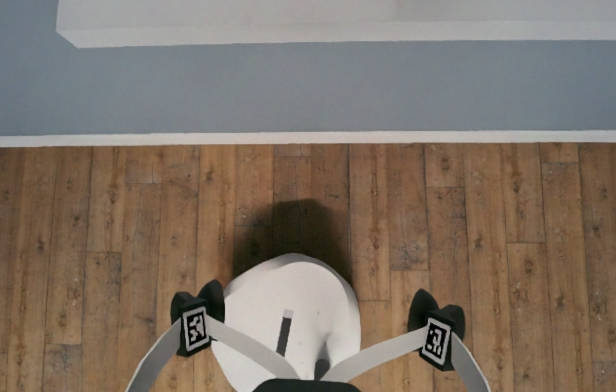

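>>> {"method": "execute_actions", "body": {
  "actions": [
    {"r2": {"base": {"strafe_m": -0.08}, "joints": {"arm_m": 0.36}}}
  ],
  "cameras": ["r2_wrist_camera"]
}}

Scene clock: 234.03 s.
r1.base_odometry: x=-0.983 y=+0.797 heading=+1.050 (m, m, rad; r1's odometry frame)
r1.turned_by_wheels: +0.000 (rad since the last result)
r1.turned_by_imu: +0.000 (rad since the last result)
r1.base_tilt: forward=+0.7 right=-0.3 (deg)
r1.lidar_m: 0.78 0.95 1.36 2.19 2.35 0.70 0.68 0.74 2.57 2.54 1.23 0.80
r1.base_status: not commanded
r1.joint_positions: lift_m=+1.130 arm_m=+0.021 wrist_yaw_rad=+0.000 wrist_pitch_rad=+1.371 wrist_roll_rad=+0.000 gripper_m=+0.100
r1.joint_status: not commanded
r1.motor_effort: lift_m=+25(25) arm_m=-7(7) wrist_yaw_rad=+1(1) wrist_pitch_rad=-1(2) wrist_roll_rad=+1(0) gripper_m=+0(1) wheel_0=+0(1) wheel_1=+0(0) wheel_2=+0(0) (%)
r1.hand_pose: x=+0.2496 y=-0.0874 z=+1.0251 quat_wxyz=(+0.774, +0.000, +0.633, +0.000) (m; r1's base frame)
r1.wrist_depth_mm: 1118 1118 1118 1098 1078 1042 1025 / 1366 1336 1308 1308 1308 1308 1255 / 1336 1336 1308 1281 1281 1281 1229 / 1281 1308 1281 1255 1255 1229 1229 / 1255 1281 1229 1229 1205 1205 1205 / 1255 1229 991 991 1182 1160 1160 / 1205 1205 1182 - 1160 1160 1138
r2.base_odometry: x=+0.136 y=-0.771 heading=-1.100 (m, m, rad; r2's odometry frame)
r2.turned_by_wheels: +0.000 (rad since the last result)
r2.turned_by_imu: +0.001 (rad since the last result)
r2.base_tilt: forward=-1.2 right=+0.0 (deg)
r2.lidar_m: 0.46 0.47 0.80 2.01 2.47 3.28 3.81 3.50 2.46 2.36 0.87 0.49
r2.base_status: done
r2.joint_positions: lift_m=+1.150 arm_m=+0.359 wrist_yaw_rad=+0.000 wrist_pitch_rad=+1.500 wrist_roll_rad=+0.000 gripper_m=+0.100
r2.joint_status: all done
r2.motor_effort: lift_m=+19(19) arm_m=+8(7) wrist_yaw_rad=-2(2) wrist_pitch_rad=+1(1) wrist_roll_rad=+0(2) gripper_m=-3(1) wheel_0=+1(9) wheel_1=+1(7) wheel_2=+0(1) (%)
r2.hand_pose: x=+0.5500 y=-0.0874 z=+1.0404 quat_wxyz=(+0.732, +0.000, +0.682, +0.000) (m; r2's base frame)
r2.wrist_depth_mm: 402 399 394 392 387 384 1281 / 397 392 392 384 379 377 375 / 389 384 382 377 375 370 368 / 379 379 377 373 370 366 362 / 375 373 368 317 366 362 357 / 368 368 228 359 359 355 353 / 1229 366 357 355 353 351 1182
pictures: r2_wrist_camera
Images, in order (width x height): r2_wrist_camera 616x392.

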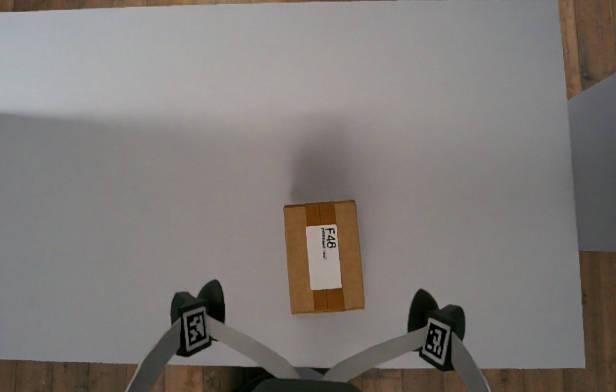

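>>> {"method": "execute_actions", "body": {
  "actions": [
    {"r2": {"joints": {"arm_m": 0.378, "lift_m": 1.045}}}
  ],
  "cameras": ["r2_wrist_camera"]
}}

Scene clock: 235.87 s.
r1.base_odometry: x=-0.983 y=+0.797 heading=+1.050 (m, m, rad; r1's odometry frame)
r1.turned_by_wheels: +0.000 (rad since the last result)
r1.turned_by_imu: +0.000 (rad since the last result)
r1.base_tilt: forward=+0.7 right=-0.3 (deg)
r1.lidar_m: 0.77 0.98 1.35 2.18 2.34 0.72 0.68 0.74 2.58 2.52 1.28 0.82
r1.base_status: not commanded
r1.joint_positions: lift_m=+1.130 arm_m=+0.021 wrist_yaw_rad=+0.000 wrist_pitch_rad=+1.371 wrist_roll_rad=+0.000 gripper_m=+0.100
r1.joint_status: not commanded
r1.motor_effort: lift_m=+24(25) arm_m=-7(7) wrist_yaw_rad=+1(1) wrist_pitch_rad=-2(2) wrist_roll_rad=+0(0) gripper_m=+0(2) wheel_0=+1(0) wheel_1=+0(0) wheel_2=+0(0) (%)
r1.hand_pose: x=+0.2496 y=-0.0874 z=+1.0251 quat_wxyz=(+0.774, +0.000, +0.633, +0.000) (m; r1's base frame)
r1.wrist_depth_mm: 1118 1118 1098 1098 1060 1042 1008 / 1336 1336 1308 1308 1281 1308 1255 / 1336 1308 1281 1308 1281 1255 1255 / 1308 1281 1255 1255 1229 1229 1205 / 1255 1255 1255 1229 1229 1205 1205 / 1255 1229 1008 991 1182 1182 1138 / 1205 1205 1182 - 1182 1160 1160
r2.base_odometry: x=+0.136 y=-0.771 heading=-1.100 (m, m, rad; r2's odometry frame)
r2.turned_by_wheels: +0.000 (rad since the last result)
r2.turned_by_imu: +0.000 (rad since the last result)
r2.base_tilt: forward=-1.2 right=+0.0 (deg)
r2.lidar_m: 0.47 0.48 0.81 1.99 2.47 3.29 3.81 3.47 2.45 2.36 0.85 0.49
r2.base_status: not commanded
r2.joint_positions: lift_m=+1.045 arm_m=+0.377 wrist_yaw_rad=+0.000 wrist_pitch_rad=+1.500 wrist_roll_rad=+0.000 gripper_m=+0.100
r2.joint_status: all done
r2.motor_effort: lift_m=+16(18) arm_m=+7(7) wrist_yaw_rad=-2(2) wrist_pitch_rad=-1(1) wrist_roll_rad=-3(1) gripper_m=-3(1) wheel_0=+1(1) wheel_1=+1(1) wheel_2=+0(0) (%)
r2.hand_pose: x=+0.5680 y=-0.0874 z=+0.9356 quat_wxyz=(+0.732, +0.000, +0.682, +0.000) (m; r2's base frame)
r2.wrist_depth_mm: 287 287 283 281 278 277 273 / 283 282 279 276 273 272 270 / 277 276 273 272 270 266 265 / 274 272 270 267 266 263 262 / 268 267 266 213 259 259 257 / 265 263 229 211 218 254 252 / 260 258 256 206 208 250 249
pictures: r2_wrist_camera
Images, in order (width x height): r2_wrist_camera 616x392.

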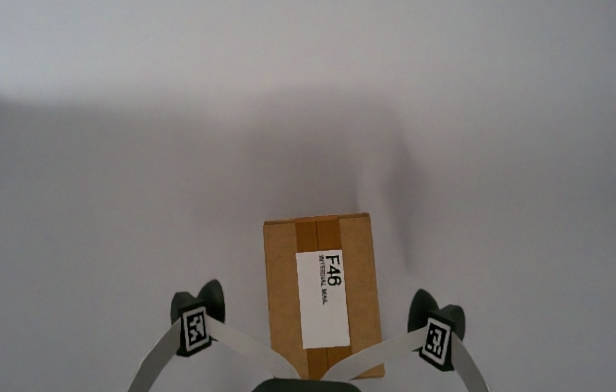

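>>> {"method": "execute_actions", "body": {
  "actions": [
    {"r2": {"joints": {"gripper_m": 0.022, "lift_m": 1.04}}}
  ],
  "cameras": ["r2_wrist_camera"]
}}

>>> {"method": "execute_actions", "body": {
  "actions": [
    {"r2": {"joints": {"lift_m": 1.12}}}
  ],
  "cameras": ["r2_wrist_camera"]
}}

Scene clock: 237.67 s.
r1.base_odometry: x=-0.983 y=+0.797 heading=+1.050 (m, m, rad; r1's odometry frame)
r1.turned_by_wheels: +0.000 (rad since the last result)
r1.turned_by_imu: +0.000 (rad since the last result)
r1.base_tilt: forward=+0.7 right=-0.3 (deg)
r1.lidar_m: 0.78 0.95 1.35 2.19 2.31 0.71 0.67 0.71 2.57 2.53 1.25 0.83
r1.base_status: not commanded
r1.joint_positions: lift_m=+1.130 arm_m=+0.021 wrist_yaw_rad=+0.000 wrist_pitch_rad=+1.371 wrist_roll_rad=+0.000 gripper_m=+0.100
r1.joint_status: not commanded
r1.motor_effort: lift_m=+24(25) arm_m=-7(7) wrist_yaw_rad=+1(1) wrist_pitch_rad=-2(1) wrist_roll_rad=+1(0) gripper_m=+0(2) wheel_0=+0(0) wheel_1=+0(0) wheel_2=+0(1) (%)
r1.hand_pose: x=+0.2496 y=-0.0874 z=+1.0251 quat_wxyz=(+0.774, +0.000, +0.633, +0.000) (m; r1's base frame)
r1.wrist_depth_mm: 1138 1118 1098 1078 1060 1042 1025 / 1366 1336 1308 1308 1308 1255 1255 / 1308 1336 1281 1281 1281 1281 1229 / 1308 1308 1281 1281 1229 1229 1229 / 1281 1255 1255 1205 1229 1205 1205 / 1205 1205 991 991 1182 1182 1160 / 1205 1229 1182 - 1182 1118 1138
r2.base_odometry: x=+0.136 y=-0.771 heading=-1.100 (m, m, rad; r2's odometry frame)
r2.turned_by_wheels: +0.000 (rad since the last result)
r2.turned_by_imu: +0.000 (rad since the last result)
r2.base_tilt: forward=-1.2 right=+0.0 (deg)
r2.lidar_m: 0.44 0.49 0.83 2.01 2.47 3.30 3.82 3.48 2.48 2.35 0.86 0.49
r2.base_status: not commanded
r2.joint_positions: lift_m=+1.040 arm_m=+0.377 wrist_yaw_rad=+0.000 wrist_pitch_rad=+1.500 wrist_roll_rad=+0.000 gripper_m=+0.022
r2.joint_status: all done
r2.motor_effort: lift_m=+16(16) arm_m=+7(8) wrist_yaw_rad=-2(2) wrist_pitch_rad=+0(1) wrist_roll_rad=+1(0) gripper_m=-24(18) wheel_0=+1(1) wheel_1=+1(1) wheel_2=+0(0) (%)
r2.hand_pose: x=+0.5680 y=-0.0874 z=+0.9306 quat_wxyz=(+0.732, +0.000, +0.682, +0.000) (m; r2's base frame)
r2.wrist_depth_mm: 285 279 278 276 273 270 268 / 278 276 272 271 267 266 265 / 273 273 270 267 265 262 260 / 268 265 264 262 260 258 254 / 265 262 260 198 254 253 251 / 259 258 206 194 200 249 249 / 256 253 194 191 189 245 244
pictures: r2_wrist_camera
Images, in order (width x height): r2_wrist_camera 616x392.

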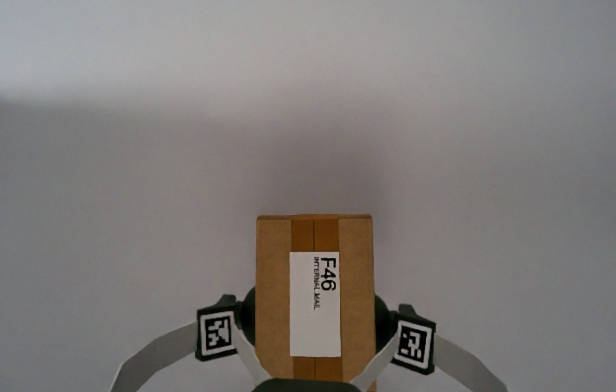

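Scene clock: 239.00 s.
r1.base_odometry: x=-0.983 y=+0.797 heading=+1.050 (m, m, rad; r1's odometry frame)
r1.turned_by_wheels: +0.000 (rad since the last result)
r1.turned_by_imu: +0.000 (rad since the last result)
r1.base_tilt: forward=+0.7 right=-0.3 (deg)
r1.lidar_m: 0.79 0.93 1.35 2.18 2.34 0.71 0.67 0.71 2.61 2.55 1.26 0.83
r1.base_status: not commanded
r1.joint_positions: lift_m=+1.130 arm_m=+0.021 wrist_yaw_rad=+0.000 wrist_pitch_rad=+1.371 wrist_roll_rad=+0.000 gripper_m=+0.100
r1.joint_status: not commanded
r1.motor_effort: lift_m=+24(25) arm_m=-7(7) wrist_yaw_rad=+1(1) wrist_pitch_rad=-2(2) wrist_roll_rad=+0(0) gripper_m=+0(1) wheel_0=+0(1) wheel_1=+0(0) wheel_2=+0(0) (%)
r1.hand_pose: x=+0.2496 y=-0.0874 z=+1.0251 quat_wxyz=(+0.774, +0.000, +0.633, +0.000) (m; r1's base frame)
r1.wrist_depth_mm: 1118 1118 1098 1078 1078 1042 1042 / 1366 1308 1336 1308 1281 1281 1281 / 1336 1308 1308 1281 1281 1255 1255 / 1308 1281 1255 1281 1229 1229 1229 / 1255 1255 1229 1229 1229 1205 1182 / 1255 1255 991 1008 1182 1182 1160 / 1205 1182 1182 - 1182 1138 1138
r2.base_odometry: x=+0.136 y=-0.771 heading=-1.100 (m, m, rad; r2's odometry frame)
r2.turned_by_wheels: +0.000 (rad since the last result)
r2.turned_by_imu: +0.000 (rad since the last result)
r2.base_tilt: forward=-1.2 right=+0.0 (deg)
r2.lidar_m: 0.46 0.48 0.80 2.01 2.45 3.29 3.82 3.48 2.48 2.37 0.86 0.47
r2.base_status: not commanded
r2.joint_positions: lift_m=+1.120 arm_m=+0.377 wrist_yaw_rad=+0.000 wrist_pitch_rad=+1.500 wrist_roll_rad=+0.000 gripper_m=+0.022
r2.joint_status: all done
r2.motor_effort: lift_m=+20(22) arm_m=+8(7) wrist_yaw_rad=-2(2) wrist_pitch_rad=+0(0) wrist_roll_rad=+0(1) gripper_m=-22(21) wheel_0=+1(1) wheel_1=+1(1) wheel_2=+0(0) (%)
r2.hand_pose: x=+0.5680 y=-0.0874 z=+1.0103 quat_wxyz=(+0.732, +0.000, +0.682, +0.000) (m; r2's base frame)
r2.wrist_depth_mm: 368 364 359 359 355 353 349 / 362 359 355 353 351 347 345 / 357 353 351 345 345 342 338 / 349 347 345 343 340 336 336 / 345 343 338 198 334 330 327 / 338 340 206 194 199 325 325 / 332 329 327 191 189 319 319
pictures: r2_wrist_camera
Images, in order (width x height): r2_wrist_camera 616x392.

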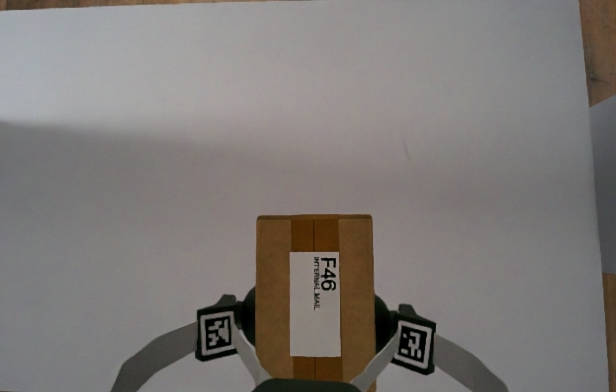

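>>> {"method": "execute_actions", "body": {
  "actions": [
    {"r2": {"base": {"translate_m": -0.45}, "joints": {"arm_m": 0.02}, "pace": "fast"}}
  ],
  "cameras": ["r2_wrist_camera"]
}}

>>> {"method": "execute_actions", "body": {
  "actions": [
    {"r2": {"base": {"translate_m": -0.52}, "joints": {"lift_m": 0.5}, "pace": "max"}}
  ],
  "cameras": ["r2_wrist_camera"]
}}

>>> {"method": "execute_actions", "body": {
  "actions": [
    {"r2": {"base": {"rotate_rad": 3.10}, "pace": "fast"}}
  ],
  "cameras": ["r2_head_camera", "r2_wrist_camera"]
}}

Scene clock: 242.70 s.
r1.base_odometry: x=-0.983 y=+0.797 heading=+1.050 (m, m, rad; r1's odometry frame)
r1.turned_by_wheels: +0.000 (rad since the last result)
r1.turned_by_imu: +0.000 (rad since the last result)
r1.base_tilt: forward=+0.6 right=-0.3 (deg)
r1.lidar_m: 0.80 0.96 1.36 2.21 2.35 0.74 0.67 0.74 2.60 2.52 1.25 0.82
r1.base_status: not commanded
r1.joint_positions: lift_m=+1.130 arm_m=+0.021 wrist_yaw_rad=+0.000 wrist_pitch_rad=+1.371 wrist_roll_rad=+0.000 gripper_m=+0.100
r1.joint_status: not commanded
r1.motor_effort: lift_m=+24(25) arm_m=-7(7) wrist_yaw_rad=+0(1) wrist_pitch_rad=-3(2) wrist_roll_rad=+0(0) gripper_m=+1(2) wheel_0=+0(1) wheel_1=+0(0) wheel_2=+0(0) (%)
r1.hand_pose: x=+0.2496 y=-0.0874 z=+1.0251 quat_wxyz=(+0.774, +0.000, +0.633, +0.000) (m; r1's base frame)
r1.wrist_depth_mm: 1118 1138 1098 1098 1060 1042 1008 / 1366 1336 1366 1336 1281 1281 1281 / 1336 1308 1308 1281 1281 1255 1255 / 1308 1281 1255 1255 1281 1205 1205 / 1255 1255 1229 1229 1205 1205 1182 / 1229 1255 991 991 1182 1160 1160 / 1205 1182 1182 - 1160 1138 1138
r2.base_odometry: x=-0.068 y=-0.370 heading=-1.101 (m, m, rad; r2's odometry frame)
r2.turned_by_wheels: +0.000 (rad since the last result)
r2.turned_by_imu: +0.001 (rad since the last result)
r2.base_tilt: forward=-1.3 right=-0.1 (deg)
r2.lidar_m: 0.89 0.96 1.42 2.38 2.43 3.27 3.32 3.39 2.47 2.37 1.54 0.97
r2.base_status: done
r2.joint_positions: lift_m=+1.120 arm_m=+0.021 wrist_yaw_rad=+0.000 wrist_pitch_rad=+1.500 wrist_roll_rad=+0.000 gripper_m=+0.022
r2.joint_status: all done
r2.motor_effort: lift_m=+20(20) arm_m=-7(7) wrist_yaw_rad=-1(3) wrist_pitch_rad=+0(1) wrist_roll_rad=+1(3) gripper_m=-20(21) wheel_0=-2(5) wheel_1=+0(6) wheel_2=+0(9) (%)
r2.hand_pose: x=+0.2124 y=-0.0874 z=+1.0103 quat_wxyz=(+0.732, +0.000, +0.682, +0.000) (m; r2's base frame)
r2.wrist_depth_mm: 1336 1308 1308 1308 1281 1281 1255 / 1308 1308 1281 1281 1255 1229 1229 / 1281 1281 1281 1255 1229 1229 1229 / 1229 1255 1255 1255 1229 1205 1182 / 1255 1229 1229 198 1182 1205 1182 / 1229 1205 206 195 200 1160 1205 / 1229 1182 193 191 189 1138 1182
pictures: r2_wrist_camera
Images, in order (width x height): r2_wrist_camera 616x392.

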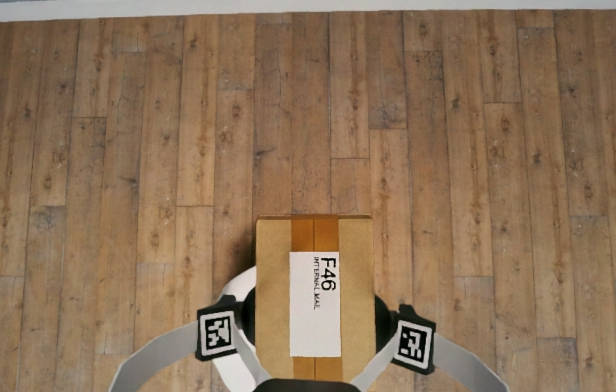

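Scene clock: 245.80 s.
r1.base_odometry: x=-0.983 y=+0.797 heading=+1.050 (m, m, rad; r1's odometry frame)
r1.turned_by_wheels: +0.000 (rad since the last result)
r1.turned_by_imu: +0.000 (rad since the last result)
r1.base_tilt: forward=+0.7 right=-0.4 (deg)
r1.lidar_m: 0.78 0.94 1.36 2.18 2.33 0.72 0.69 0.70 2.59 2.52 1.26 0.82
r1.base_status: not commanded
r1.joint_positions: lift_m=+1.130 arm_m=+0.021 wrist_yaw_rad=+0.000 wrist_pitch_rad=+1.371 wrist_roll_rad=+0.000 gripper_m=+0.100
r1.joint_status: not commanded
r1.motor_effort: lift_m=+25(24) arm_m=-7(7) wrist_yaw_rad=+1(1) wrist_pitch_rad=-3(1) wrist_roll_rad=+0(0) gripper_m=-4(0) wheel_0=+1(0) wheel_1=+0(0) wheel_2=+0(0) (%)
r1.hand_pose: x=+0.2496 y=-0.0874 z=+1.0251 quat_wxyz=(+0.774, +0.000, +0.633, +0.000) (m; r1's base frame)
r1.wrist_depth_mm: 1098 1138 1118 1098 1078 1042 1008 / 1397 1336 1308 1308 1281 1281 1281 / 1336 1308 1281 1308 1255 1255 1255 / 1308 1281 1255 1255 1229 1229 1255 / 1281 1255 1255 1205 1229 1205 1182 / 1229 1229 991 991 1182 1182 1160 / 1205 1205 1182 - 1160 1138 1138
r2.base_odometry: x=-0.303 y=+0.093 heading=-1.101 (m, m, rad; r2's odometry frame)
r2.turned_by_wheels: +0.000 (rad since the last result)
r2.turned_by_imu: +0.001 (rad since the last result)
r2.base_tilt: forward=-1.2 right=-0.1 (deg)
r2.lidar_m: 1.43 1.60 2.14 2.35 2.43 2.89 2.77 2.87 2.52 2.37 2.24 1.63
r2.base_status: done
r2.joint_positions: lift_m=+0.500 arm_m=+0.021 wrist_yaw_rad=+0.000 wrist_pitch_rad=+1.500 wrist_roll_rad=+0.000 gripper_m=+0.022
r2.joint_status: all done
r2.motor_effort: lift_m=+17(18) arm_m=-7(7) wrist_yaw_rad=-2(2) wrist_pitch_rad=-1(0) wrist_roll_rad=+2(1) gripper_m=-23(19) wheel_0=-2(8) wheel_1=+0(6) wheel_2=+1(9) (%)
r2.hand_pose: x=+0.2125 y=-0.0874 z=+0.3905 quat_wxyz=(+0.732, +0.000, +0.682, +0.000) (m; r2's base frame)
r2.wrist_depth_mm: 668 668 654 661 647 640 640 / 661 654 654 647 640 627 627 / 654 647 640 627 627 615 615 / 640 627 627 621 615 615 603 / 627 621 621 198 597 609 591 / 615 609 206 195 200 591 585 / 603 397 392 191 189 585 580
pictures: r2_wrist_camera
Images, in order (width x height): r2_wrist_camera 616x392.

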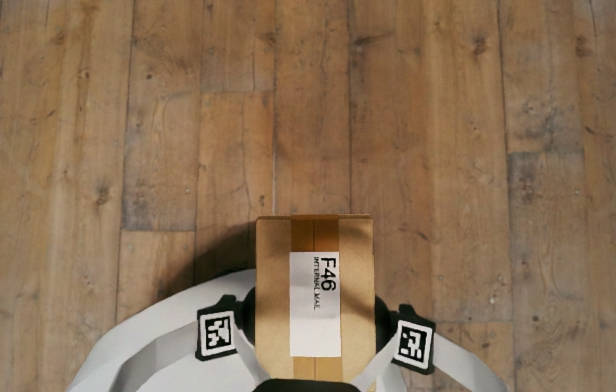

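Scene clock: 248.10 s.
r1.base_odometry: x=-0.983 y=+0.797 heading=+1.050 (m, m, rad; r1's odometry frame)
r1.turned_by_wheels: +0.000 (rad since the last result)
r1.turned_by_imu: +0.000 (rad since the last result)
r1.base_tilt: forward=+0.6 right=-0.3 (deg)
r1.lidar_m: 0.77 0.98 1.38 2.18 2.33 0.71 0.69 0.74 2.57 2.53 1.25 0.81
r1.base_status: not commanded
r1.joint_positions: lift_m=+1.130 arm_m=+0.021 wrist_yaw_rad=+0.000 wrist_pitch_rad=+1.371 wrist_roll_rad=+0.000 gripper_m=+0.100
r1.joint_status: not commanded
r1.motor_effort: lift_m=+24(24) arm_m=-8(7) wrist_yaw_rad=+1(1) wrist_pitch_rad=-1(2) wrist_roll_rad=+1(1) gripper_m=+0(1) wheel_0=+1(0) wheel_1=+0(0) wheel_2=+0(0) (%)
r1.hand_pose: x=+0.2496 y=-0.0874 z=+1.0251 quat_wxyz=(+0.774, +0.000, +0.633, +0.000) (m; r1's base frame)
r1.wrist_depth_mm: 1118 1118 1098 1118 1078 1042 1025 / 1366 1308 1308 1308 1281 1308 1281 / 1336 1336 1308 1308 1281 1281 1229 / 1308 1255 1281 1255 1229 1229 1229 / 1255 1255 1229 1229 1229 1205 1205 / 1255 1205 1008 991 1182 1182 1182 / 1229 1205 1182 - 1160 1160 1138
r2.base_odometry: x=-0.303 y=+0.093 heading=+2.000 (m, m, rad; r2's odometry frame)
r2.turned_by_wheels: +3.100 (rad since the last result)
r2.turned_by_imu: +3.159 (rad since the last result)
r2.base_tilt: forward=-1.3 right=+0.0 (deg)
r2.lidar_m: 2.32 2.35 2.57 2.39 2.38 1.67 1.44 1.57 2.04 2.35 2.41 2.95
r2.base_status: done
r2.joint_positions: lift_m=+0.500 arm_m=+0.021 wrist_yaw_rad=+0.000 wrist_pitch_rad=+1.500 wrist_roll_rad=+0.000 gripper_m=+0.022
r2.joint_status: not commanded
r2.motor_effort: lift_m=+18(18) arm_m=-7(7) wrist_yaw_rad=-2(3) wrist_pitch_rad=+0(0) wrist_roll_rad=+0(0) gripper_m=-19(20) wheel_0=-1(9) wheel_1=+0(8) wheel_2=+1(10) (%)
r2.hand_pose: x=+0.2126 y=-0.0874 z=+0.3904 quat_wxyz=(+0.732, +0.000, +0.682, +0.000) (m; r2's base frame)
r2.wrist_depth_mm: 668 668 647 654 647 640 634 / 661 654 654 647 640 634 627 / 654 640 640 627 634 621 615 / 634 627 627 627 615 609 603 / 627 627 615 198 603 603 591 / 621 621 206 195 201 597 580 / 603 394 389 191 188 580 580
pictures: r2_head_camera, r2_wrist_camera
Images, in order (width x height): r2_head_camera 420x560, r2_wrist_camera 616x392.

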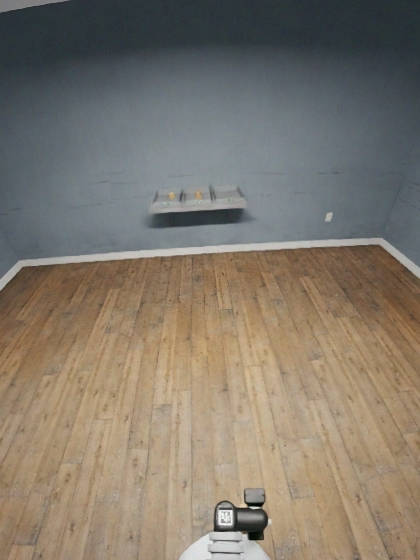

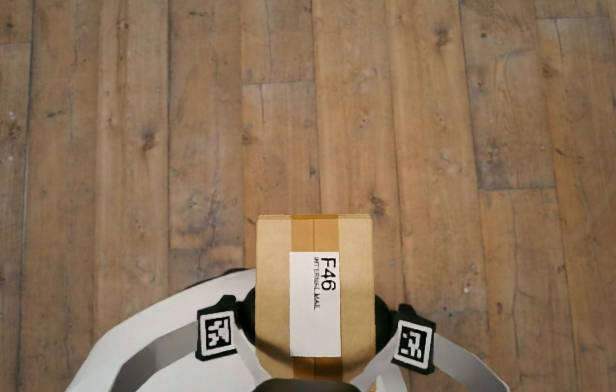

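>>> {"method": "zoom_image", "body": {
  "camera": "r2_head_camera",
  "region": [140, 170, 280, 240]
}}

Region (140, 170, 280, 240) of r2_head_camera's 420x560 image, scaled by 3.600, with more detail than that image has.

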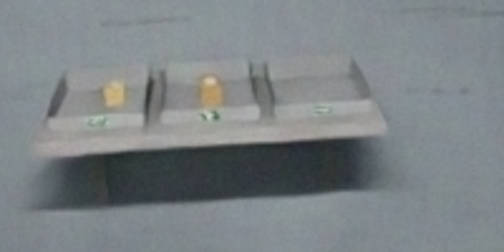

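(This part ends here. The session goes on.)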